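# Move a bottle from the steel table into the carton

## Task

Pick up any one bottle that stands on the steel table, set it into a carton cell that holds nothing yet, and release it so the gripper is no longer holding it.

## Robot and tools

Robot: two six-joint arms with parallel-jaw grippers, named left_arm and right_arm. The names are labels only; they do not mean the left or right side of any picture. Both arms are mounted at the table edge. In the shared scene frame the origin sits on the table top midway between the arms, +x points out across the table, +z points up, and left_arm is on the +y side. left_arm's root is at (+0.008, +0.286, 0) m with quat_wxyz (+0.996, 0, 0, +0.094). right_arm's root is at (+0.020, -0.284, 0) m with quat_wxyz (+1.000, 0, 0, -0.027).

Gripper geometry: the fingers extend along the gripper's +z axis and close along its y axis. The reported end_effector_position is the point between the finger pads, roughly 1 cm short of the fingertips. Fully open, the pads are 0.094 m apart.

execute_actions takes "actions", a list that is empty or holds exactly one item, plus an optional "pictures" boolean (images come by default). Three forms:
- {"actions": []} commands nothing and just reports the state.
- A motion: {"actions": [{"rows": [...], "steps": N}]}. N runs 1 to 15 and defaults to 15. Each step lasts 1/30 s. One row is used per step; if there are fewer rows than steps, the last row keeps being used.
- A wait: {"actions": [{"steps": N}]} with no rows. N can be up to 300. Nothing new is commanded; the call returns once N steps have passed since the previous result.
A call that is refused sends nothing to the robot.

Each row is a single list of 14 numbers that always covers both arms, even if one arm is meant to stay still. The order is left_arm waist, shoulder, elbow, wrist pitch, wrist yaw, wrist roll, opening, then right_arm in the same seven-slot order. The six joint numbers are absolute target angles in radians, in the same convention that the Joint positions line prints. They are not offsets. To keep an arm still, repeat its current angles.

Stated ranges per arm, in radians: waist -2.880 to 2.880, shoulder 0.000 to 3.142, elbow 0.000 to 3.019, wrist pitch -1.693 to 1.571, wrist yaw -1.571 to 1.571, wrist roll -2.094 to 2.094. The true ends can differ from these by up to 0.019 rad in either direction. A target more than 0.019 rad outside a stated range, and also farther out than the joint's last reported angle, gets the whole call refused. A target beyond a real end is clipped to that end, and the result then reports "joint sent to its limit". That notice can refer to an earlier motion that is still running. If no notice appears, that does not prove the joint has more room.

Opening is the seventh number for each arm. It is an absolute command on a scale from -1 (closed) to +1 (fully open). grip_measured reports the actual finger opening on that same scale. To hold an object, command roughly 0.03 below grip_measured for a firm grip, or less below it for a gentler one. Readings can be off by about 1 mm, by a fixed amount per gripper. Pad force tops out near 50 to 62 N. Pads press less on very thin parts, but can spike briefly on first contact.

Speed: each joint's sent target stays within a fixed lead of its measured angle. The leads are waist 0.264, shoulder 0.32, elbow 0.276, wrist pitch 0.33, wrist yaw 0.186, wrist roll 0.522 rad. If a step's targets would carry the gripper more than 70 mm from where it is, all of that arm's targets are pulled back proportionally. Large moves therefore need several calls or waits. Between calls the arms keep heading toward the last row sent. They give that up once everything has nearly stopped, or once any step is HELD. After that, only a new action moves them further. Fingers that are still opening or closing finish their travel.

Result lines: the state line gives each arm's end_effector_position (m) and end_effector_quat_wxyz in the scene frame, separated by |. These positions can be slightly off, more so at long reach. Joint positions and Joint velocities list, for each arm, its six joints (rad, rad/s) and then the pad gap (m, m/s). Joint torques cover the six joints as raw drive output. They carry per-unit offsets, scaling and noise, and are nonzero even with no load. "joint command not followed" means a clearance check changed or blocked some joint targets; the rest of the row was still applied. HELD marks steps on which your row was not sent, in whole or in part. MOTOR HOT appears from 85 °C. At 100 °C an OVER-TEMPERATURE FAULT drops that arm until it cools, so avoid holding loads for long periods.

zoom_image: {"camera": one of cam_high, cam_low, cam_left_wrist, cam_right_wrist, "region": [x0, y0, x1, y1]}. The region is given in pixels of that camera's latest image, measured from its top-left corner, and can be at most 504 by 504. All four images are 504x504. The wrist camera frame has +z forward, +x right and +y down in the image.

read_manual (optional section "licences") only returns licence text. finished_scene {"scene": n} closes the current scene and cannot be undone. Its result says whether the goal was met and gives the next task. Replying without any tool call ends everything.

Avoid: knocking or setting anything off the table, which fails the task. Avoid arm-to-arm contact or pressing, dropped or slipping objects, slamming and hard shoves. Expect occasional brief tugs on held items or nudges to loose objects. Release the bottle once it is inside the empty cell.

Each tool is called after "Emit:" by a JSON object that holds its "name" and its "arguments", one argument or row to a line.

## Session

Emit:
{"name": "execute_actions", "arguments": {
  "actions": []
}}

Scene clock: 0.00 s of 4680.00 s.
left_arm: end_effector_position=(+0.3807, -0.2104, +0.2997) grip_measured=+1.000 end_effector_quat_wxyz=(+0.539, +0.385, +0.519, +0.540) | right_arm: end_effector_position=(+0.7067, -0.5694, +0.3621) grip_measured=+1.000 end_effector_quat_wxyz=(+0.637, +0.223, +0.737, -0.036)
Joint positions: left_arm=[-1.384  1.886  1.201  1.32  -1.29   2.041  0.094] | right_arm=[-0.351  1.68   1.438  0.056 -0.054  0.228  0.094]
Joint velocities: left_arm=[ 0.005  0.005  0.007  0.002 -0.007 -0.022  0.   ] | right_arm=[-0.005 -0.024 -0.012 -0.022 -0.022  0.022  0.   ]
Joint torques (N m, as the arm reports them, + toward a larger angle): no reading
Motor temperatures (°C, as the motors report them): left_arm=[25 25 27 25 25 25] | right_arm=[26 26 30 25 23 26]

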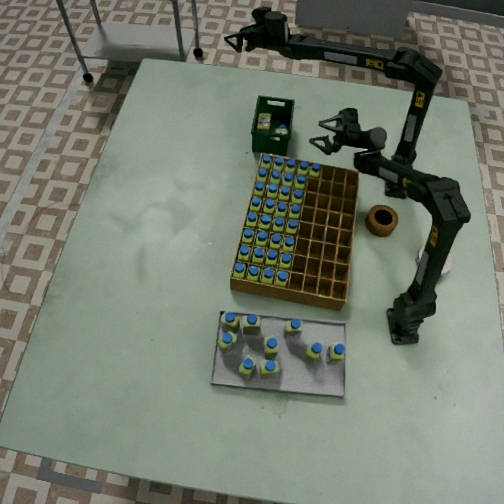

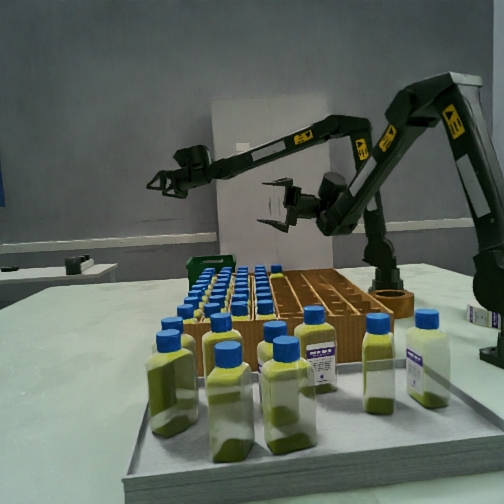

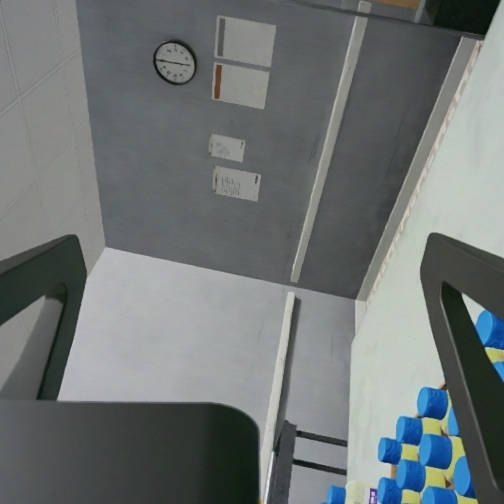

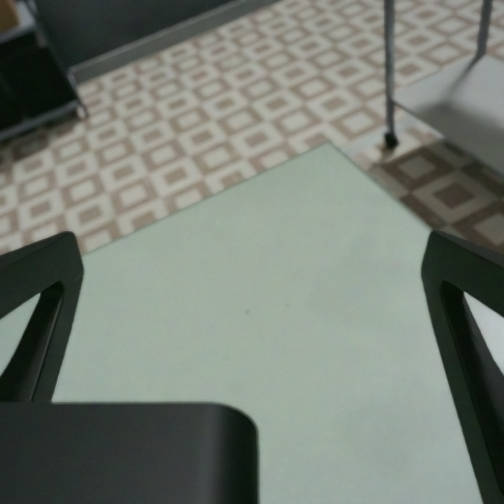

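Emit:
{"name": "execute_actions", "arguments": {
  "actions": [
    {"rows": [[-1.375,1.875,1.2,1.32,-1.29,2.02,1,-0.351,1.68,1.438,0.056,-0.054,0.228,1],[-1.36,1.86,1.198,1.315,-1.29,1.99,1,-0.351,1.68,1.438,0.056,-0.054,0.228,1],[-1.34,1.84,1.196,1.31,-1.285,1.95,1,-0.351,1.68,1.438,0.056,-0.054,0.228,1],[-1.315,1.815,1.193,1.30,-1.28,1.90,1,-0.351,1.68,1.438,0.056,-0.054,0.228,1],[-1.285,1.785,1.19,1.285,-1.27,1.85,1,-0.351,1.68,1.438,0.056,-0.054,0.228,1],[-1.25,1.755,1.187,1.265,-1.26,1.80,1,-0.351,1.68,1.438,0.056,-0.054,0.228,1],[-1.21,1.72,1.184,1.24,-1.245,1.745,1,-0.351,1.68,1.438,0.056,-0.054,0.228,1],[-1.17,1.685,1.181,1.21,-1.23,1.69,1,-0.351,1.68,1.438,0.056,-0.054,0.228,1],[-1.13,1.65,1.178,1.175,-1.21,1.635,1,-0.351,1.68,1.438,0.056,-0.054,0.228,1],[-1.09,1.615,1.175,1.135,-1.185,1.58,1,-0.351,1.68,1.438,0.056,-0.054,0.228,1],[-1.05,1.58,1.172,1.09,-1.16,1.525,1,-0.351,1.68,1.438,0.056,-0.054,0.228,1],[-1.01,1.545,1.169,1.04,-1.13,1.47,1,-0.351,1.68,1.438,0.056,-0.054,0.228,1],[-0.97,1.51,1.166,0.985,-1.095,1.415,1,-0.351,1.68,1.438,0.056,-0.054,0.228,1],[-0.93,1.475,1.163,0.925,-1.06,1.36,1,-0.351,1.68,1.438,0.056,-0.054,0.228,1],[-0.89,1.44,1.16,0.86,-1.02,1.305,1,-0.351,1.68,1.438,0.056,-0.054,0.228,1]], "steps": 15}
  ],
  "pictures": false
}}

Emit:
{"name": "execute_actions", "arguments": {
  "actions": [
    {"rows": [[-0.85,1.41,1.156,0.79,-0.98,1.25,1,-0.351,1.68,1.438,0.056,-0.054,0.228,1],[-0.81,1.38,1.152,0.715,-0.94,1.195,1,-0.351,1.68,1.438,0.056,-0.054,0.228,1],[-0.77,1.35,1.148,0.64,-0.895,1.14,1,-0.351,1.68,1.438,0.056,-0.054,0.228,1],[-0.73,1.32,1.144,0.56,-0.85,1.085,1,-0.351,1.68,1.438,0.056,-0.054,0.228,1],[-0.69,1.295,1.14,0.48,-0.805,1.03,1,-0.351,1.68,1.438,0.056,-0.054,0.228,1],[-0.65,1.27,1.136,0.40,-0.76,0.975,1,-0.351,1.68,1.438,0.056,-0.054,0.228,1],[-0.61,1.245,1.132,0.32,-0.715,0.92,1,-0.351,1.68,1.438,0.056,-0.054,0.228,1],[-0.57,1.222,1.128,0.24,-0.67,0.865,1,-0.351,1.68,1.438,0.056,-0.054,0.228,1],[-0.53,1.2,1.124,0.16,-0.625,0.81,1,-0.351,1.68,1.438,0.056,-0.054,0.228,1],[-0.49,1.18,1.12,0.08,-0.58,0.755,1,-0.351,1.68,1.438,0.056,-0.054,0.228,1],[-0.45,1.16,1.116,0.0,-0.535,0.70,1,-0.351,1.68,1.438,0.056,-0.054,0.228,1],[-0.41,1.143,1.112,-0.08,-0.49,0.645,1,-0.351,1.68,1.438,0.056,-0.054,0.228,1],[-0.37,1.127,1.108,-0.16,-0.445,0.59,1,-0.351,1.68,1.438,0.056,-0.054,0.228,1],[-0.33,1.112,1.104,-0.24,-0.40,0.535,1,-0.351,1.68,1.438,0.056,-0.054,0.228,1],[-0.29,1.098,1.10,-0.32,-0.36,0.48,1,-0.351,1.68,1.438,0.056,-0.054,0.228,1]], "steps": 15}
  ],
  "pictures": false
}}

Emit:
{"name": "execute_actions", "arguments": {
  "actions": [
    {"rows": [[-0.25,1.086,1.096,-0.40,-0.32,0.425,1,-0.351,1.68,1.438,0.056,-0.054,0.228,1],[-0.21,1.075,1.092,-0.48,-0.28,0.37,1,-0.351,1.68,1.438,0.056,-0.054,0.228,1],[-0.172,1.065,1.089,-0.555,-0.24,0.318,1,-0.351,1.68,1.438,0.056,-0.054,0.228,1],[-0.136,1.056,1.086,-0.625,-0.20,0.268,1,-0.351,1.68,1.438,0.056,-0.054,0.228,1],[-0.102,1.048,1.083,-0.69,-0.165,0.22,1,-0.351,1.68,1.438,0.056,-0.054,0.228,1],[-0.071,1.041,1.08,-0.75,-0.13,0.175,1,-0.351,1.68,1.438,0.056,-0.054,0.228,1],[-0.043,1.035,1.078,-0.805,-0.10,0.135,1,-0.351,1.68,1.438,0.056,-0.054,0.228,1],[-0.018,1.03,1.076,-0.855,-0.075,0.10,1,-0.351,1.68,1.438,0.056,-0.054,0.228,1],[0.003,1.026,1.074,-0.90,-0.05,0.07,1,-0.351,1.68,1.438,0.056,-0.054,0.228,1],[0.02,1.023,1.073,-0.935,-0.03,0.045,1,-0.351,1.68,1.438,0.056,-0.054,0.228,1],[0.033,1.02,1.072,-0.965,-0.015,0.025,1,-0.351,1.68,1.438,0.056,-0.054,0.228,1],[0.042,1.019,1.071,-0.985,-0.005,0.01,1,-0.351,1.68,1.438,0.056,-0.054,0.228,1],[0.048,1.018,1.07,-1.0,0,0,1,-0.351,1.68,1.438,0.056,-0.054,0.228,1]], "steps": 15}
  ],
  "pictures": false
}}

Emit:
{"name": "execute_actions", "arguments": {
  "actions": [
    {"steps": 20}
  ]
}}

Scene clock: 47.60 s of 4680.00 s.
left_arm: end_effector_position=(+0.4866, -0.0862, +0.4108) grip_measured=+1.000 end_effector_quat_wxyz=(+0.603, +0.246, +0.558, +0.514) | right_arm: end_effector_position=(+0.7067, -0.5694, +0.3621) grip_measured=+1.000 end_effector_quat_wxyz=(+0.637, +0.223, +0.737, -0.036)
Joint positions: left_arm=[-1.108  1.677  1.193  1.128 -1.129  1.718  0.094] | right_arm=[-0.351  1.68   1.438  0.056 -0.054  0.228  0.094]
Joint velocities: left_arm=[ 0.962 -0.786  0.007 -1.013  0.681 -0.945  0.   ] | right_arm=[-0.005  0.015  0.002  0.002  0.007 -0.066  0.   ]
Joint torques (N m, as the arm reports them, + toward a larger angle): left_arm=[  0.1  -17.5    9.45   0.67   0.31  -0.05] | right_arm=[ -0.04 -20.47  11.89   2.32   0.07  -0.12]
Motor temperatures (°C, as the motors report them): left_arm=[25 26 29 25 25 25] | right_arm=[26 28 36 26 23 26]
Steps of this call (steps 1 to 90: nothing new was sent; then 44.10 s passed at rest; steps 91 to 105: all 15 steps of this action). Readings (joint positions):
91: left_arm=[-1.384 1.886 1.201 1.320 -1.290 2.039] | right_arm=[-0.351 1.680 1.438 0.056 -0.054 0.228]
92: left_arm=[-1.383 1.886 1.201 1.320 -1.290 2.033] | right_arm=[-0.351 1.680 1.438 0.056 -0.054 0.228]
94: left_arm=[-1.375 1.881 1.201 1.318 -1.286 2.001] | right_arm=[-0.351 1.680 1.438 0.056 -0.054 0.228]
98: left_arm=[-1.310 1.832 1.193 1.285 -1.257 1.907] | right_arm=[-0.351 1.680 1.438 0.056 -0.054 0.228]
105: the state above

Scene clock: 48.10 s of 4680.00 s.
left_arm: end_effector_position=(+0.5544, +0.2028, +0.5689) grip_measured=+1.000 end_effector_quat_wxyz=(+0.694, +0.189, +0.544, +0.432) | right_arm: end_effector_position=(+0.7067, -0.5694, +0.3621) grip_measured=+1.000 end_effector_quat_wxyz=(+0.637, +0.223, +0.737, -0.036)
Joint positions: left_arm=[-0.483  1.222  1.152  0.459 -0.484  1.079  0.094] | right_arm=[-0.351  1.68   1.438  0.056 -0.054  0.228  0.094]
Joint velocities: left_arm=[ 1.636 -0.933 -0.134 -1.829  1.56  -1.678  0.   ] | right_arm=[-0.005 -0.015 -0.002 -0.007 -0.037  0.007  0.   ]
Joint torques (N m, as the arm reports them, + toward a larger angle): left_arm=[-0.76 -9.49 10.12  0.99 -0.07 -0.02] | right_arm=[ -0.03 -20.44  11.88   2.32   0.08  -0.12]
Motor temperatures (°C, as the motors report them): left_arm=[25 26 29 25 25 25] | right_arm=[26 28 36 26 23 26]
Steps of this call (steps 1 to 15: all 15 steps of this action). Readings (joint positions):
1: left_arm=[-1.074 1.650 1.193 1.091 -1.100 1.686] | right_arm=[-0.351 1.680 1.438 0.056 -0.054 0.228]
2: left_arm=[-1.040 1.623 1.193 1.054 -1.069 1.652] | right_arm=[-0.351 1.680 1.438 0.056 -0.054 0.228]
4: left_arm=[-0.968 1.566 1.192 0.978 -0.998 1.581] | right_arm=[-0.351 1.680 1.438 0.056 -0.054 0.228]
8: left_arm=[-0.814 1.445 1.182 0.816 -0.838 1.424] | right_arm=[-0.351 1.680 1.438 0.056 -0.054 0.228]
15: the state above

Scene clock: 48.60 s of 4680.00 s.
left_arm: end_effector_position=(+0.4257, +0.3883, +0.3302) grip_measured=+1.000 end_effector_quat_wxyz=(+0.359, -0.058, +0.929, +0.068) | right_arm: end_effector_position=(+0.7067, -0.5694, +0.3621) grip_measured=+1.000 end_effector_quat_wxyz=(+0.637, +0.223, +0.737, -0.036)
Joint positions: left_arm=[ 0.051  1.019  1.076 -0.88  -0.007  0.117  0.094] | right_arm=[-0.351  1.68   1.438  0.056 -0.054  0.228  0.094]
Joint velocities: left_arm=[ 0.015 -0.015 -0.242 -1.805  0.037 -0.725  0.   ] | right_arm=[-0.005 -0.005 -0.007 -0.007  0.007  0.022  0.   ]
Joint torques (N m, as the arm reports them, + toward a larger angle): left_arm=[-0.19 -5.57 13.09  1.92  0.22  0.05] | right_arm=[ -0.06 -20.45  11.89   2.32   0.08  -0.12]
Motor temperatures (°C, as the motors report them): left_arm=[25 26 29 25 25 25] | right_arm=[26 28 36 26 23 26]
Steps of this call (steps 1 to 15: all 15 steps of this action). Readings (joint positions):
1: left_arm=[-0.428 1.191 1.147 0.394 -0.427 1.016] | right_arm=[-0.351 1.680 1.438 0.056 -0.054 0.228]
2: left_arm=[-0.371 1.162 1.142 0.324 -0.373 0.949] | right_arm=[-0.351 1.680 1.438 0.056 -0.054 0.228]
4: left_arm=[-0.256 1.108 1.130 0.169 -0.270 0.798] | right_arm=[-0.351 1.680 1.438 0.056 -0.054 0.228]
8: left_arm=[-0.064 1.035 1.111 -0.193 -0.114 0.466] | right_arm=[-0.351 1.680 1.438 0.056 -0.054 0.228]
15: the state above

Scene clock: 49.27 s of 4680.00 s.
left_arm: end_effector_position=(+0.4045, +0.3826, +0.3069) grip_measured=+1.000 end_effector_quat_wxyz=(+0.308, -0.109, +0.944, +0.041) | right_arm: end_effector_position=(+0.7067, -0.5694, +0.3621) grip_measured=+1.000 end_effector_quat_wxyz=(+0.637, +0.223, +0.737, -0.036)
Joint positions: left_arm=[ 0.051  1.019  1.063 -0.983 -0.004  0.011  0.094] | right_arm=[-0.351  1.68   1.438  0.056 -0.054  0.228  0.094]
Joint velocities: left_arm=[-0.005  0.005  0.007  0.002 -0.007 -0.007  0.   ] | right_arm=[-0.015 -0.005 -0.012  0.002  0.007  0.051  0.   ]
Joint torques (N m, as the arm reports them, + toward a larger angle): left_arm=[-0.34 -6.24 12.92  0.25  0.12  0.03] | right_arm=[ -0.04 -20.48  11.89   2.32   0.08  -0.12]
Motor temperatures (°C, as the motors report them): left_arm=[25 26 29 25 25 25] | right_arm=[26 28 36 26 23 26]
Steps of this call (steps 1 to 20: the robot went on to your last target). Readings (joint positions):
1: left_arm=[0.051 1.019 1.069 -0.928 -0.006 0.095] | right_arm=[-0.351 1.680 1.438 0.056 -0.054 0.228]
2: left_arm=[0.051 1.019 1.064 -0.956 -0.005 0.078] | right_arm=[-0.351 1.680 1.438 0.056 -0.054 0.228]
4: left_arm=[0.051 1.019 1.063 -0.978 -0.004 0.053] | right_arm=[-0.351 1.680 1.438 0.056 -0.054 0.228]
8: left_arm=[0.051 1.019 1.063 -0.983 -0.004 0.027] | right_arm=[-0.351 1.680 1.438 0.056 -0.054 0.228]
20: the state above

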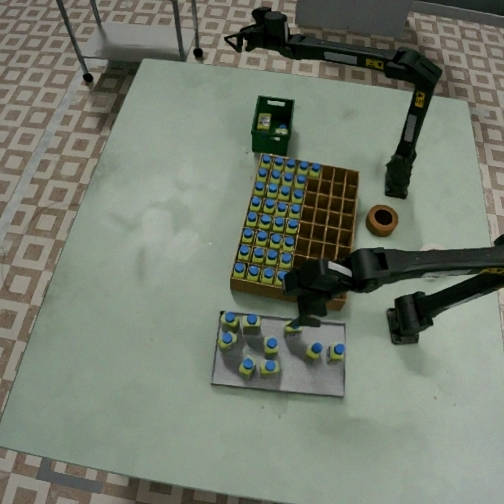

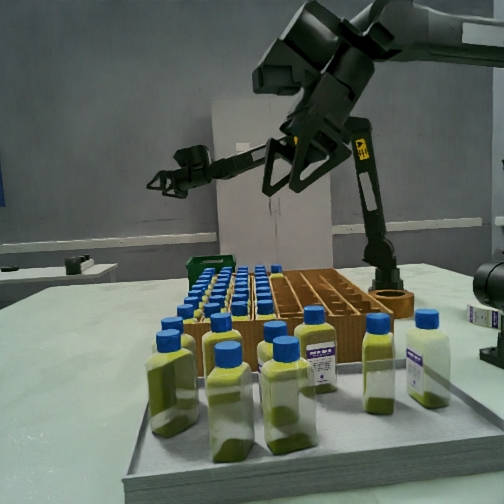

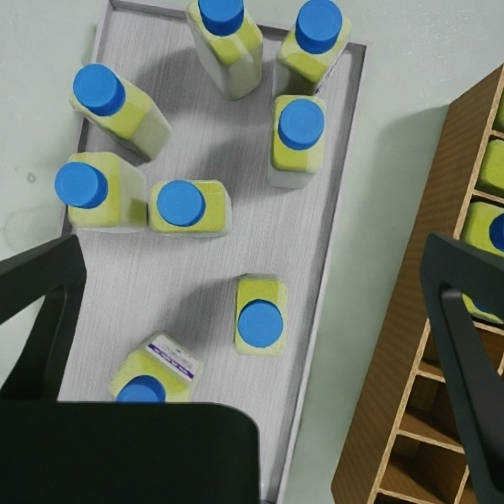

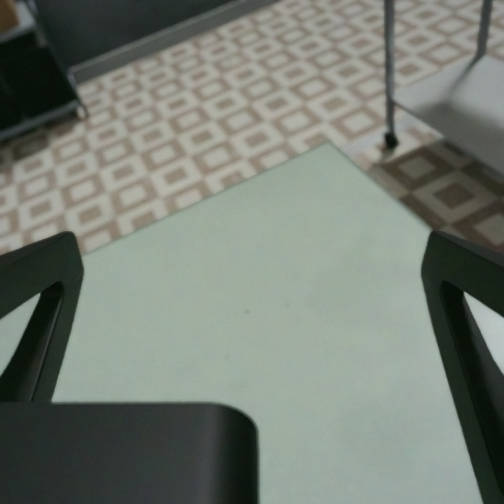

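Emit:
{"name": "execute_actions", "arguments": {
  "actions": [
    {"rows": [[0.047,1.03,1.08,-1.015,0,0,0.95,-0.351,1.68,1.438,0.056,-0.054,0.228,1],[0.046,1.045,1.09,-1.035,0,0,0.9,-0.351,1.68,1.438,0.056,-0.054,0.228,1],[0.045,1.065,1.10,-1.06,0,0,0.85,-0.351,1.68,1.438,0.056,-0.054,0.228,1],[0.044,1.088,1.108,-1.09,0,0,0.8,-0.351,1.68,1.438,0.056,-0.054,0.228,1],[0.043,1.113,1.115,-1.125,0,0,0.75,-0.351,1.68,1.438,0.056,-0.054,0.228,1],[0.042,1.14,1.122,-1.16,0,0,0.7,-0.351,1.68,1.438,0.056,-0.054,0.228,1],[0.041,1.167,1.129,-1.195,0,0,0.65,-0.351,1.68,1.438,0.056,-0.054,0.228,1],[0.04,1.194,1.136,-1.23,0,0,0.6,-0.351,1.68,1.438,0.056,-0.054,0.228,1],[0.038,1.221,1.143,-1.265,0,0,0.55,-0.351,1.68,1.438,0.056,-0.054,0.228,1],[0.037,1.247,1.15,-1.30,0,0,0.5,-0.351,1.68,1.438,0.056,-0.054,0.228,1],[0.036,1.27,1.156,-1.332,0,0,0.45,-0.351,1.68,1.438,0.056,-0.054,0.228,1],[0.035,1.29,1.161,-1.36,0,0,0.4,-0.351,1.68,1.438,0.056,-0.054,0.228,1],[0.034,1.306,1.165,-1.382,0,0,0.35,-0.351,1.68,1.438,0.056,-0.054,0.228,1],[0.033,1.318,1.168,-1.397,0,0,0.3,-0.351,1.68,1.438,0.056,-0.054,0.228,1],[0.032,1.325,1.17,-1.405,0,0,0.3,-0.351,1.68,1.438,0.056,-0.054,0.228,1]], "steps": 15}
  ],
  "pictures": false
}}

Emit:
{"name": "execute_actions", "arguments": {
  "actions": [
    {"steps": 18}
  ]
}}

Scene clock: 74.93 s of 4680.00 s.
left_arm: end_effector_position=(+0.3627, +0.3691, +0.1868) grip_measured=+0.307 end_effector_quat_wxyz=(-0.000, -0.110, +0.994, +0.002) | right_arm: end_effector_position=(+0.7067, -0.5694, +0.3621) grip_measured=+1.000 end_effector_quat_wxyz=(+0.637, +0.223, +0.737, -0.036)
Joint positions: left_arm=[ 0.042  1.313  1.098 -1.356 -0.004  0.009  0.061] | right_arm=[-0.351  1.68   1.438  0.056 -0.054  0.228  0.094]
Joint velocities: left_arm=[-0.034  0.542 -0.022 -0.535 -0.051 -0.037 -0.012] | right_arm=[ 0.005 -0.005 -0.017  0.002 -0.051 -0.051  0.   ]
Joint torques (N m, as the arm reports them, + toward a larger angle): left_arm=[ -0.77 -10.65  18.    -0.08   0.09   0.05] | right_arm=[ -0.05 -20.45  11.89   2.34   0.08  -0.12]
Motor temperatures (°C, as the motors report them): left_arm=[25 25 30 25 25 25] | right_arm=[26 29 35 26 23 26]
Steps of this call (steps 1 to 15: the robot went on to your last target; steps 16 to 90: nothing new was sent; then 22.17 s passed at rest; steps 91 to 105: all 15 steps of this action). Readings (joint positions):
91: left_arm=[0.051 1.019 1.063 -0.986 -0.004 0.009] | right_arm=[-0.351 1.680 1.438 0.056 -0.054 0.228]
92: left_arm=[0.051 1.019 1.063 -0.995 -0.004 0.009] | right_arm=[-0.351 1.680 1.438 0.056 -0.054 0.228]
94: left_arm=[0.051 1.028 1.063 -1.028 -0.004 0.009] | right_arm=[-0.351 1.680 1.438 0.056 -0.054 0.228]
98: left_arm=[0.051 1.106 1.076 -1.148 -0.004 0.009] | right_arm=[-0.351 1.680 1.438 0.056 -0.054 0.228]
105: the state above

Scene clock: 75.53 s of 4680.00 s.
left_arm: end_effector_position=(+0.3617, +0.3678, +0.1841) grip_measured=+0.302 end_effector_quat_wxyz=(-0.022, -0.109, +0.994, -0.001) | right_arm: end_effector_position=(+0.7067, -0.5694, +0.3621) grip_measured=+1.000 end_effector_quat_wxyz=(+0.637, +0.223, +0.737, -0.036)
Joint positions: left_arm=[ 0.04   1.34   1.115 -1.39  -0.004  0.009  0.061] | right_arm=[-0.351  1.68   1.438  0.056 -0.054  0.228  0.094]
Joint velocities: left_arm=[-0.015 -0.015 -0.012 -0.007 -0.051 -0.051 -0.001] | right_arm=[-0.015 -0.005  0.012  0.017  0.051  0.007  0.   ]
Joint torques (N m, as the arm reports them, + toward a larger angle): left_arm=[ -0.18 -10.13  15.92  -0.41   0.09   0.04] | right_arm=[ -0.08 -20.47  11.88   2.31   0.08  -0.12]
Motor temperatures (°C, as the motors report them): left_arm=[25 25 30 25 25 25] | right_arm=[26 29 35 26 23 26]
Steps of this call (steps 1 to 18: the robot went on to your last target). Readings (joint positions):
1: left_arm=[0.041 1.328 1.098 -1.370 -0.004 0.009] | right_arm=[-0.351 1.680 1.438 0.056 -0.054 0.228]
2: left_arm=[0.040 1.337 1.098 -1.379 -0.004 0.009] | right_arm=[-0.351 1.680 1.438 0.056 -0.054 0.228]
4: left_arm=[0.040 1.341 1.098 -1.386 -0.004 0.009] | right_arm=[-0.351 1.680 1.438 0.056 -0.054 0.228]
8: left_arm=[0.040 1.340 1.111 -1.390 -0.004 0.009] | right_arm=[-0.351 1.680 1.438 0.056 -0.054 0.228]
18: the state above

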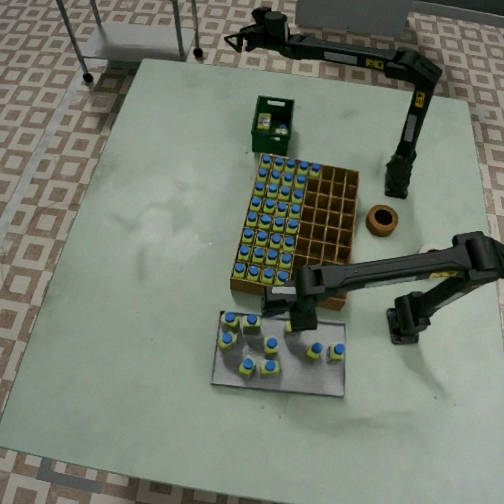

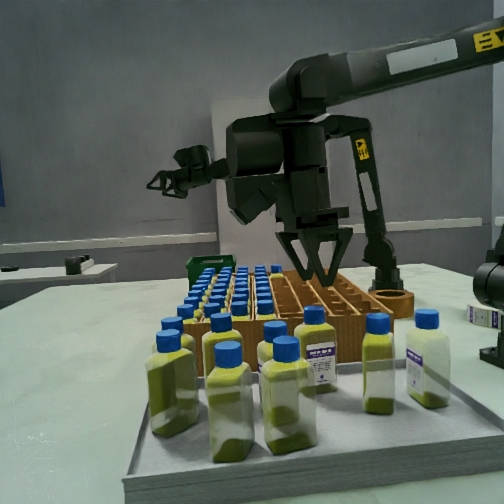

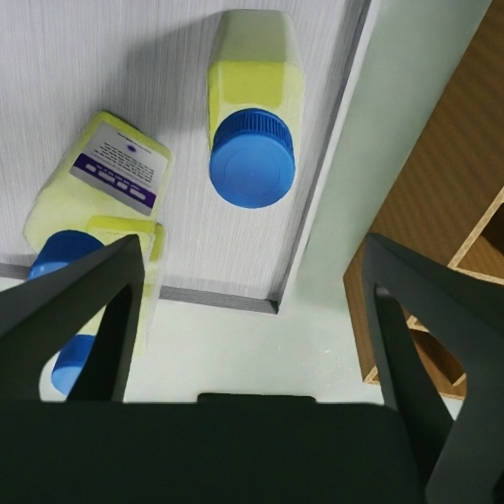

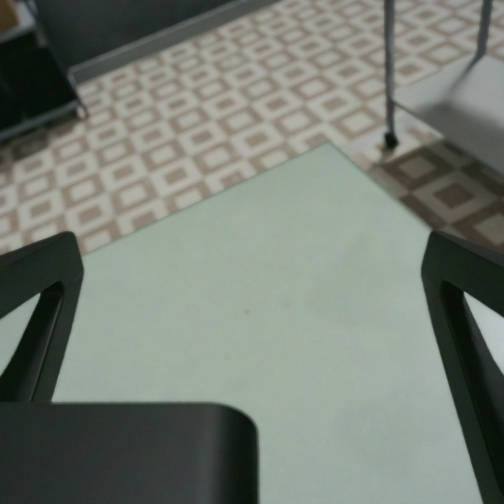

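Emit:
{"name": "execute_actions", "arguments": {
  "actions": [
    {"rows": [[0.032,1.335,1.14,-1.38,0,0,0.3,-0.351,1.68,1.438,0.056,-0.054,0.228,1],[0.032,1.342,1.115,-1.365,0,0,0.3,-0.351,1.68,1.438,0.056,-0.054,0.228,1],[0.032,1.346,1.105,-1.35,0,0,0.3,-0.351,1.68,1.438,0.056,-0.054,0.228,1],[0.032,1.349,1.097,-1.335,0,0,0.3,-0.351,1.68,1.438,0.056,-0.054,0.228,1],[0.032,1.351,1.089,-1.32,0,0,0.3,-0.351,1.68,1.438,0.056,-0.054,0.228,1],[0.032,1.353,1.08,-1.305,0,0,0.3,-0.351,1.68,1.438,0.056,-0.054,0.228,1],[0.032,1.354,1.071,-1.291,0,0,0.3,-0.351,1.68,1.438,0.056,-0.054,0.228,1],[0.032,1.355,1.062,-1.278,0,0,0.3,-0.351,1.68,1.438,0.056,-0.054,0.228,1],[0.032,1.356,1.053,-1.266,0,0,0.3,-0.351,1.68,1.438,0.056,-0.054,0.228,1],[0.032,1.357,1.045,-1.255,0,0,0.3,-0.351,1.68,1.438,0.056,-0.054,0.228,1],[0.032,1.358,1.038,-1.246,0,0,0.3,-0.351,1.68,1.438,0.056,-0.054,0.228,1],[0.032,1.359,1.032,-1.239,0,0,0.3,-0.351,1.68,1.438,0.056,-0.054,0.228,1]], "steps": 15}
  ],
  "pictures": false
}}

Emit:
{"name": "execute_actions", "arguments": {
  "actions": [
    {"steps": 10}
  ]
}}

Scene clock: 105.27 s of 4680.00 s.
left_arm: end_effector_position=(+0.3678, +0.3693, +0.1549) grip_measured=+0.302 end_effector_quat_wxyz=(+0.003, -0.109, +0.994, +0.002) | right_arm: end_effector_position=(+0.7067, -0.5694, +0.3621) grip_measured=+1.000 end_effector_quat_wxyz=(+0.637, +0.223, +0.737, -0.036)
Joint positions: left_arm=[ 0.04   1.344  1.041 -1.261 -0.004  0.009  0.061] | right_arm=[-0.351  1.68   1.438  0.056 -0.054  0.228  0.094]
Joint velocities: left_arm=[-0.005  0.034 -0.046  0.032 -0.037 -0.051  0.   ] | right_arm=[ 0.005  0.015 -0.007 -0.002 -0.007 -0.037  0.   ]
Joint torques (N m, as the arm reports them, + toward a larger angle): left_arm=[-0.49 -7.47  9.88  0.66  0.13  0.08] | right_arm=[ -0.05 -20.45  11.89   2.32   0.08  -0.12]
Motor temperatures (°C, as the motors report them): left_arm=[25 25 31 25 25 25] | right_arm=[26 29 36 26 23 26]
Steps of this call (steps 1 to 15: the robot went on to your last target; steps 16 to 90: nothing new was sent; then 26.23 s passed at rest; steps 91 to 105: all 15 steps of this action). Readings (joint positions):
91: left_arm=[0.040 1.340 1.115 -1.390 -0.004 0.009] | right_arm=[-0.351 1.680 1.438 0.056 -0.054 0.228]
92: left_arm=[0.040 1.340 1.115 -1.389 -0.004 0.009] | right_arm=[-0.351 1.680 1.438 0.056 -0.054 0.228]
94: left_arm=[0.040 1.340 1.114 -1.374 -0.004 0.009] | right_arm=[-0.351 1.680 1.438 0.056 -0.054 0.228]
98: left_arm=[0.040 1.340 1.093 -1.319 -0.004 0.009] | right_arm=[-0.351 1.680 1.438 0.056 -0.054 0.228]
105: the state above

Scene clock: 105.60 s of 4680.00 s.
left_arm: end_effector_position=(+0.3687, +0.3694, +0.1539) grip_measured=+0.302 end_effector_quat_wxyz=(+0.004, -0.109, +0.994, +0.003) | right_arm: end_effector_position=(+0.7067, -0.5694, +0.3621) grip_measured=+1.000 end_effector_quat_wxyz=(+0.637, +0.223, +0.737, -0.036)
Joint positions: left_arm=[ 0.04   1.346  1.04  -1.256 -0.004  0.009  0.061] | right_arm=[-0.351  1.68   1.438  0.056 -0.054  0.228  0.094]
Joint velocities: left_arm=[-0.005  0.015 -0.007  0.012  0.007  0.022 -0.   ] | right_arm=[-0.005 -0.015 -0.027 -0.007 -0.066 -0.081  0.   ]
Joint torques (N m, as the arm reports them, + toward a larger angle): left_arm=[-0.7  -8.7   9.79  0.95  0.12  0.05] | right_arm=[ -0.06 -20.45  11.89   2.32   0.08  -0.12]
Motor temperatures (°C, as the motors report them): left_arm=[25 25 31 25 25 25] | right_arm=[26 29 36 26 23 26]
Steps of this call (steps 1 to 10: the robot went on to your last target). Readings (joint positions):
1: left_arm=[0.040 1.345 1.040 -1.259 -0.004 0.009] | right_arm=[-0.351 1.680 1.438 0.056 -0.054 0.228]
2: left_arm=[0.040 1.346 1.040 -1.258 -0.004 0.009] | right_arm=[-0.351 1.680 1.438 0.056 -0.054 0.228]
4: left_arm=[0.040 1.346 1.040 -1.256 -0.004 0.009] | right_arm=[-0.351 1.680 1.438 0.056 -0.054 0.228]
8: left_arm=[0.040 1.346 1.040 -1.256 -0.004 0.009] | right_arm=[-0.351 1.680 1.438 0.056 -0.054 0.228]
10: the state above

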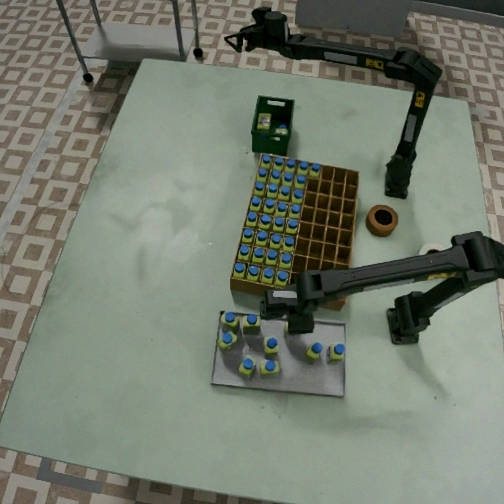

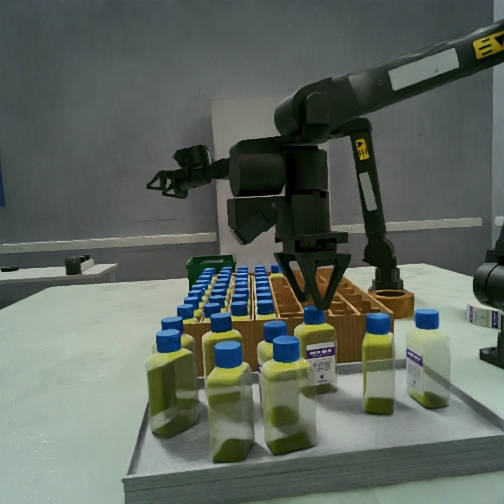

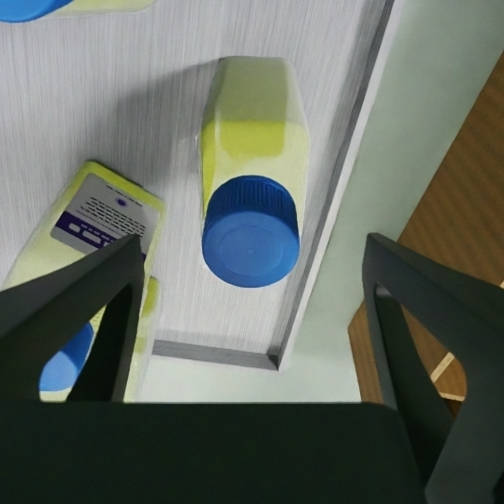

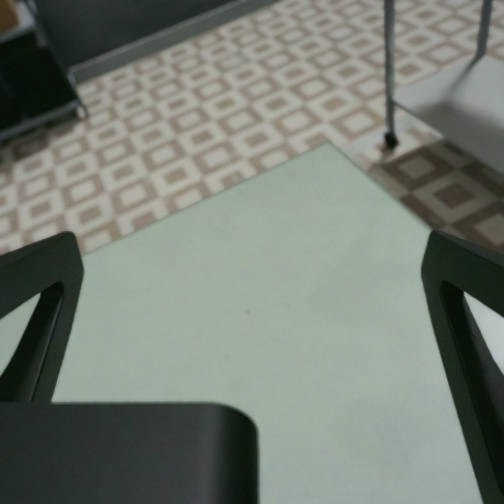

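Emit:
{"name": "execute_actions", "arguments": {
  "actions": [
    {"rows": [[0.032,1.362,1.026,-1.232,0,0,0.3,-0.351,1.68,1.438,0.056,-0.054,0.228,1],[0.032,1.366,1.019,-1.223,0,0,0.3,-0.351,1.68,1.438,0.056,-0.054,0.228,1],[0.032,1.37,1.011,-1.212,0,0,0.3,-0.351,1.68,1.438,0.056,-0.054,0.228,1],[0.032,1.374,1.003,-1.20,0,0,0.3,-0.351,1.68,1.438,0.056,-0.054,0.228,1],[0.032,1.378,0.995,-1.188,0,0,0.3,-0.351,1.68,1.438,0.056,-0.054,0.228,1],[0.032,1.383,0.987,-1.176,0,0,0.3,-0.351,1.68,1.438,0.056,-0.054,0.228,1],[0.032,1.388,0.979,-1.164,0,0,0.3,-0.351,1.68,1.438,0.056,-0.054,0.228,1],[0.032,1.392,0.971,-1.152,0,0,0.3,-0.351,1.68,1.438,0.056,-0.054,0.228,1],[0.032,1.397,0.963,-1.14,0,0,0.3,-0.351,1.68,1.438,0.056,-0.054,0.228,1],[0.032,1.401,0.956,-1.129,0,0,0.3,-0.351,1.68,1.438,0.056,-0.054,0.228,1],[0.032,1.405,0.95,-1.119,0,0,0.3,-0.351,1.68,1.438,0.056,-0.054,0.228,1],[0.032,1.408,0.945,-1.111,0,0,0.3,-0.351,1.68,1.438,0.056,-0.054,0.228,1],[0.032,1.41,0.941,-1.106,0,0,0.3,-0.351,1.68,1.438,0.056,-0.054,0.228,1]], "steps": 15}
  ],
  "pictures": false
}}

Emit:
{"name": "execute_actions", "arguments": {
  "actions": [
    {"rows": [[0.032,1.41,0.941,-1.106,0,0,0.3,-0.351,1.68,1.438,0.056,-0.054,0.228,1],[0.032,1.41,0.941,-1.106,0,0,0.25,-0.351,1.68,1.438,0.056,-0.054,0.228,1],[0.032,1.41,0.941,-1.106,0,0,0.18,-0.351,1.68,1.438,0.056,-0.054,0.228,1],[0.032,1.41,0.941,-1.106,0,0,0.1,-0.351,1.68,1.438,0.056,-0.054,0.228,1],[0.032,1.41,0.941,-1.106,0,0,0.03,-0.351,1.68,1.438,0.056,-0.054,0.228,1],[0.032,1.41,0.941,-1.106,0,0,-0.03,-0.351,1.68,1.438,0.056,-0.054,0.228,1],[0.032,1.41,0.941,-1.106,0,0,-0.08,-0.351,1.68,1.438,0.056,-0.054,0.228,1],[0.032,1.41,0.941,-1.106,0,0,-0.12,-0.351,1.68,1.438,0.056,-0.054,0.228,1]], "steps": 12}
  ]
}}

Emit:
{"name": "zoom_image", "arguments": {
  "camera": "cam_low",
  "region": [250, 260, 390, 400]
}}

Scene clock: 135.47 s of 4680.00 s.
left_arm: end_effector_position=(+0.3653, +0.3687, +0.1035) grip_measured=+0.302 end_effector_quat_wxyz=(-0.004, -0.109, +0.994, +0.002) | right_arm: end_effector_position=(+0.7067, -0.5694, +0.3621) grip_measured=+1.000 end_effector_quat_wxyz=(+0.637, +0.223, +0.737, -0.036)
Joint positions: left_arm=[ 0.04   1.399  0.95  -1.128 -0.004  0.009  0.061] | right_arm=[-0.351  1.68   1.438  0.056 -0.054  0.228  0.094]
Joint velocities: left_arm=[ 0.005  0.093 -0.11   0.085 -0.007  0.022  0.   ] | right_arm=[-0.005 -0.034 -0.002 -0.017 -0.007  0.037  0.   ]
Joint torques (N m, as the arm reports them, + toward a larger angle): left_arm=[-0.17 -9.71  9.39  0.94  0.09  0.07] | right_arm=[ -0.06 -20.48  11.9    2.31   0.08  -0.12]
Motor temperatures (°C, as the motors report them): left_arm=[25 25 29 25 25 25] | right_arm=[26 29 36 26 23 26]
Steps of this call (steps 1 to 15: the robot went on to your last target; steps 16 to 90: nothing new was sent; then 26.37 s passed at rest; steps 91 to 105: all 15 steps of this action). Readings (joint positions):
91: left_arm=[0.040 1.346 1.040 -1.255 -0.004 0.009] | right_arm=[-0.351 1.680 1.438 0.056 -0.054 0.228]
92: left_arm=[0.040 1.346 1.039 -1.250 -0.004 0.009] | right_arm=[-0.351 1.680 1.438 0.056 -0.054 0.228]
94: left_arm=[0.040 1.346 1.031 -1.234 -0.004 0.009] | right_arm=[-0.351 1.680 1.438 0.056 -0.054 0.228]
98: left_arm=[0.040 1.358 0.999 -1.191 -0.004 0.009] | right_arm=[-0.351 1.680 1.438 0.056 -0.054 0.228]
105: the state above

Scene clock: 135.87 s of 4680.00 s.
left_arm: end_effector_position=(+0.3654, +0.3687, +0.1014) grip_measured=-0.118 end_effector_quat_wxyz=(-0.004, -0.109, +0.994, +0.002) | right_arm: end_effector_position=(+0.7067, -0.5694, +0.3621) grip_measured=+1.000 end_effector_quat_wxyz=(+0.637, +0.223, +0.737, -0.036)
Joint positions: left_arm=[ 0.04   1.402  0.947 -1.123 -0.004  0.009  0.041] | right_arm=[-0.351  1.68   1.438  0.056 -0.054  0.228  0.094]
Joint velocities: left_arm=[ 0.005 -0.015 -0.002  0.002  0.037  0.007  0.   ] | right_arm=[-0.015 -0.005 -0.022 -0.007  0.066 -0.051  0.   ]
Joint torques (N m, as the arm reports them, + toward a larger angle): left_arm=[-0.24 -9.17  9.44  0.93  0.1   0.04] | right_arm=[ -0.07 -20.48  11.89   2.32   0.08  -0.12]
Motor temperatures (°C, as the motors report them): left_arm=[25 25 29 25 25 25] | right_arm=[26 29 36 26 23 26]
Steps of this call (steps 1 to 12: all 12 steps of this action). Readings (joint positions):
1: left_arm=[0.040 1.402 0.948 -1.126 -0.004 0.009] | right_arm=[-0.351 1.680 1.438 0.056 -0.054 0.228]
2: left_arm=[0.040 1.402 0.947 -1.126 -0.004 0.009] | right_arm=[-0.351 1.680 1.438 0.056 -0.054 0.228]
4: left_arm=[0.040 1.402 0.947 -1.124 -0.004 0.009] | right_arm=[-0.351 1.680 1.438 0.056 -0.054 0.228]
8: left_arm=[0.040 1.402 0.947 -1.123 -0.004 0.009] | right_arm=[-0.351 1.680 1.438 0.056 -0.054 0.228]
12: the state above

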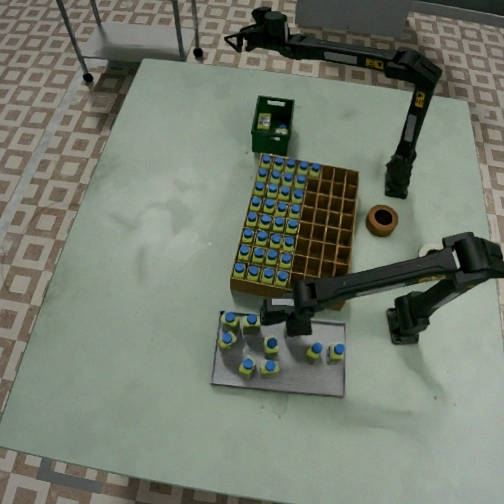

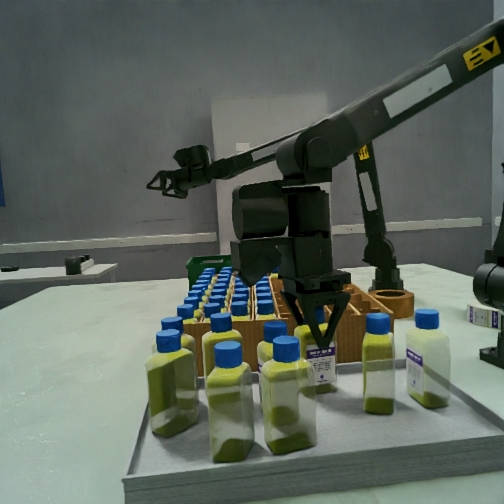

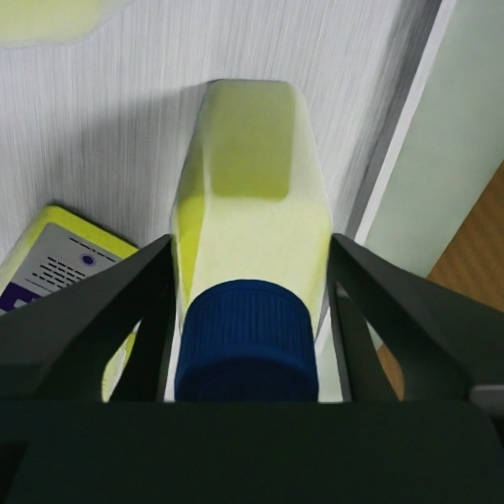

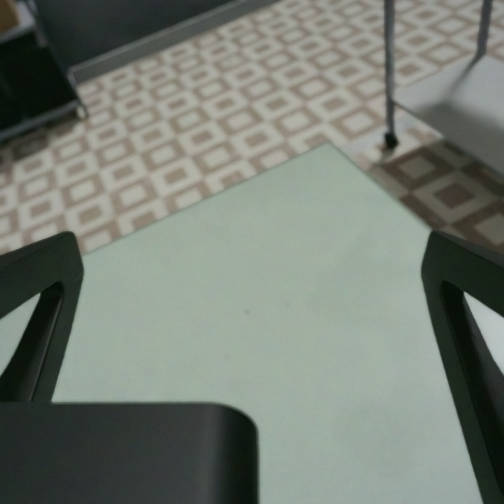

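Region (250, 260, 390, 400) of cam_low's 504x504 image, scaled by 3.600, with more detail than that image has.

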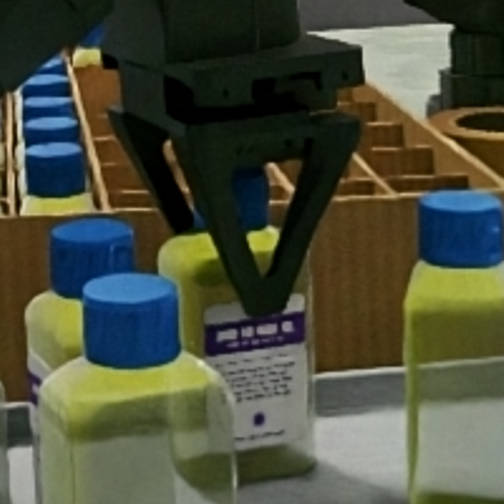

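Emit:
{"name": "execute_actions", "arguments": {
  "actions": [
    {"rows": [[0.032,1.40,0.97,-1.125,0,0,-0.12,-0.351,1.68,1.438,0.056,-0.054,0.228,1],[0.032,1.40,0.995,-1.138,0,0,-0.12,-0.351,1.68,1.438,0.056,-0.054,0.228,1],[0.032,1.40,1.008,-1.145,0,0,-0.12,-0.351,1.68,1.438,0.056,-0.054,0.228,1],[0.032,1.40,1.015,-1.15,0,0,-0.12,-0.351,1.68,1.438,0.056,-0.054,0.228,1],[0.032,1.40,1.02,-1.154,0,0,-0.12,-0.351,1.68,1.438,0.056,-0.054,0.228,1]], "steps": 12}
  ],
  "pictures": false
}}

Emit:
{"name": "execute_actions", "arguments": {
  "actions": [
    {"rows": [[0.032,1.40,1.02,-1.154,0,0,-0.15,-0.351,1.68,1.438,0.056,-0.054,0.228,1],[0.032,1.40,1.02,-1.154,0,0,-0.18,-0.351,1.68,1.438,0.056,-0.054,0.228,1],[0.032,1.40,1.02,-1.154,0,0,-0.20,-0.351,1.68,1.438,0.056,-0.054,0.228,1],[0.032,1.40,1.02,-1.154,0,0,-0.22,-0.351,1.68,1.438,0.056,-0.054,0.228,1],[0.032,1.40,1.02,-1.154,0,0,-0.24,-0.351,1.68,1.438,0.056,-0.054,0.228,1],[0.032,1.40,1.02,-1.154,0,0,-0.26,-0.351,1.68,1.438,0.056,-0.054,0.228,1],[0.032,1.40,1.02,-1.154,0,0,-0.28,-0.351,1.68,1.438,0.056,-0.054,0.228,1],[0.032,1.40,1.02,-1.154,0,0,-0.30,-0.351,1.68,1.438,0.056,-0.054,0.228,1],[0.032,1.40,1.02,-1.154,0,0,-0.32,-0.351,1.68,1.438,0.056,-0.054,0.228,1]], "steps": 14}
  ]
}}

Scene clock: 157.63 s of 4680.00 s.
left_arm: end_effector_position=(+0.3703, +0.3698, +0.1088) grip_measured=-0.118 end_effector_quat_wxyz=(-0.001, -0.109, +0.994, +0.002) | right_arm: end_effector_position=(+0.7067, -0.5694, +0.3621) grip_measured=+1.000 end_effector_quat_wxyz=(+0.637, +0.223, +0.737, -0.036)
Joint positions: left_arm=[ 0.04   1.402  0.968 -1.138 -0.004  0.009  0.041] | right_arm=[-0.351  1.68   1.438  0.056 -0.054  0.228  0.094]
Joint velocities: left_arm=[ 0.005 -0.005 -0.017  0.017 -0.051  0.007  0.   ] | right_arm=[ 0.015 -0.015  0.012  0.002  0.081 -0.007  0.   ]
Joint torques (N m, as the arm reports them, + toward a larger angle): left_arm=[-0.5  -9.61 15.56 -0.62  0.09  0.07] | right_arm=[ -0.06 -20.45  11.89   2.32   0.08  -0.12]
Motor temperatures (°C, as the motors report them): left_arm=[25 25 29 25 25 25] | right_arm=[26 29 36 26 23 26]
Steps of this call (steps 1 to 15: the robot went on to your last target; steps 16 to 90: nothing new was sent; then 18.37 s passed at rest; steps 91 to 102: all 12 steps of this action). Readings (joint positions):
91: left_arm=[0.040 1.402 0.947 -1.123 -0.004 0.009] | right_arm=[-0.351 1.680 1.438 0.056 -0.054 0.228]
92: left_arm=[0.040 1.402 0.947 -1.123 -0.004 0.009] | right_arm=[-0.351 1.680 1.438 0.056 -0.054 0.228]
94: left_arm=[0.040 1.402 0.949 -1.128 -0.004 0.009] | right_arm=[-0.351 1.680 1.438 0.056 -0.054 0.228]
98: left_arm=[0.040 1.402 0.963 -1.138 -0.004 0.009] | right_arm=[-0.351 1.680 1.438 0.056 -0.054 0.228]
102: the state above

Scene clock: 158.10 s of 4680.00 s.
left_arm: end_effector_position=(+0.3703, +0.3698, +0.1088) grip_measured=-0.256 end_effector_quat_wxyz=(-0.001, -0.109, +0.994, +0.002) | right_arm: end_effector_position=(+0.7067, -0.5694, +0.3621) grip_measured=+1.000 end_effector_quat_wxyz=(+0.637, +0.223, +0.737, -0.036)
Joint positions: left_arm=[ 0.04   1.402  0.968 -1.138 -0.004  0.009  0.035] | right_arm=[-0.351  1.68   1.438  0.056 -0.054  0.228  0.094]
Joint velocities: left_arm=[ 0.005 -0.015 -0.007 -0.007 -0.081 -0.095 -0.   ] | right_arm=[-0.015 -0.015 -0.007 -0.007  0.022 -0.037  0.   ]
Joint torques (N m, as the arm reports them, + toward a larger angle): left_arm=[-0.03 -9.36 14.97 -0.45  0.08  0.07] | right_arm=[ -0.05 -20.47  11.89   2.32   0.08  -0.12]
Motor temperatures (°C, as the motors report them): left_arm=[25 25 29 25 25 25] | right_arm=[26 29 36 26 23 26]
Steps of this call (steps 1 to 14: all 14 steps of this action). Readings (joint positions):
1: left_arm=[0.040 1.402 0.968 -1.138 -0.004 0.009] | right_arm=[-0.351 1.680 1.438 0.056 -0.054 0.228]
2: left_arm=[0.040 1.402 0.968 -1.138 -0.004 0.009] | right_arm=[-0.351 1.680 1.438 0.056 -0.054 0.228]
4: left_arm=[0.040 1.402 0.968 -1.138 -0.004 0.009] | right_arm=[-0.351 1.680 1.438 0.056 -0.054 0.228]
8: left_arm=[0.040 1.402 0.968 -1.138 -0.004 0.009] | right_arm=[-0.351 1.680 1.438 0.056 -0.054 0.228]
14: the state above

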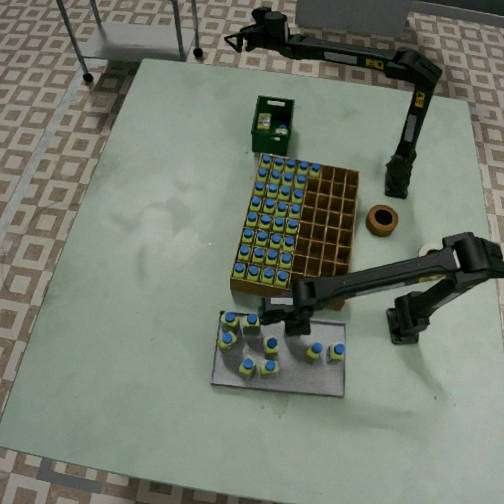

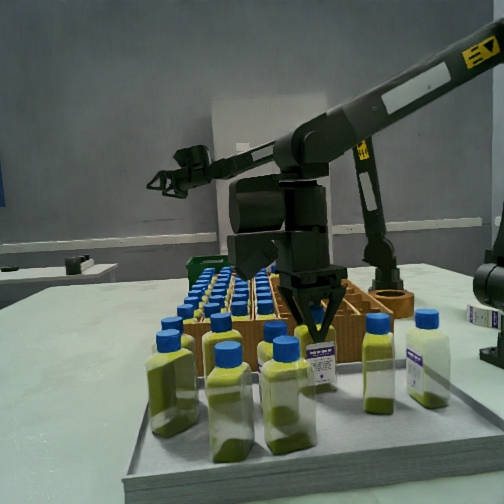

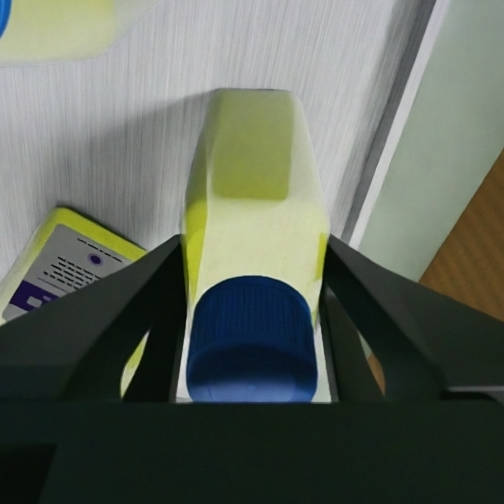

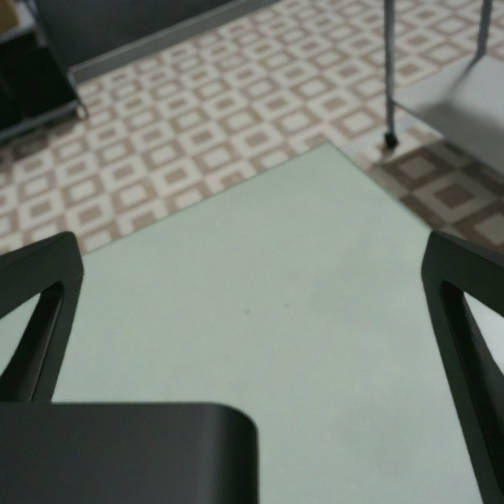

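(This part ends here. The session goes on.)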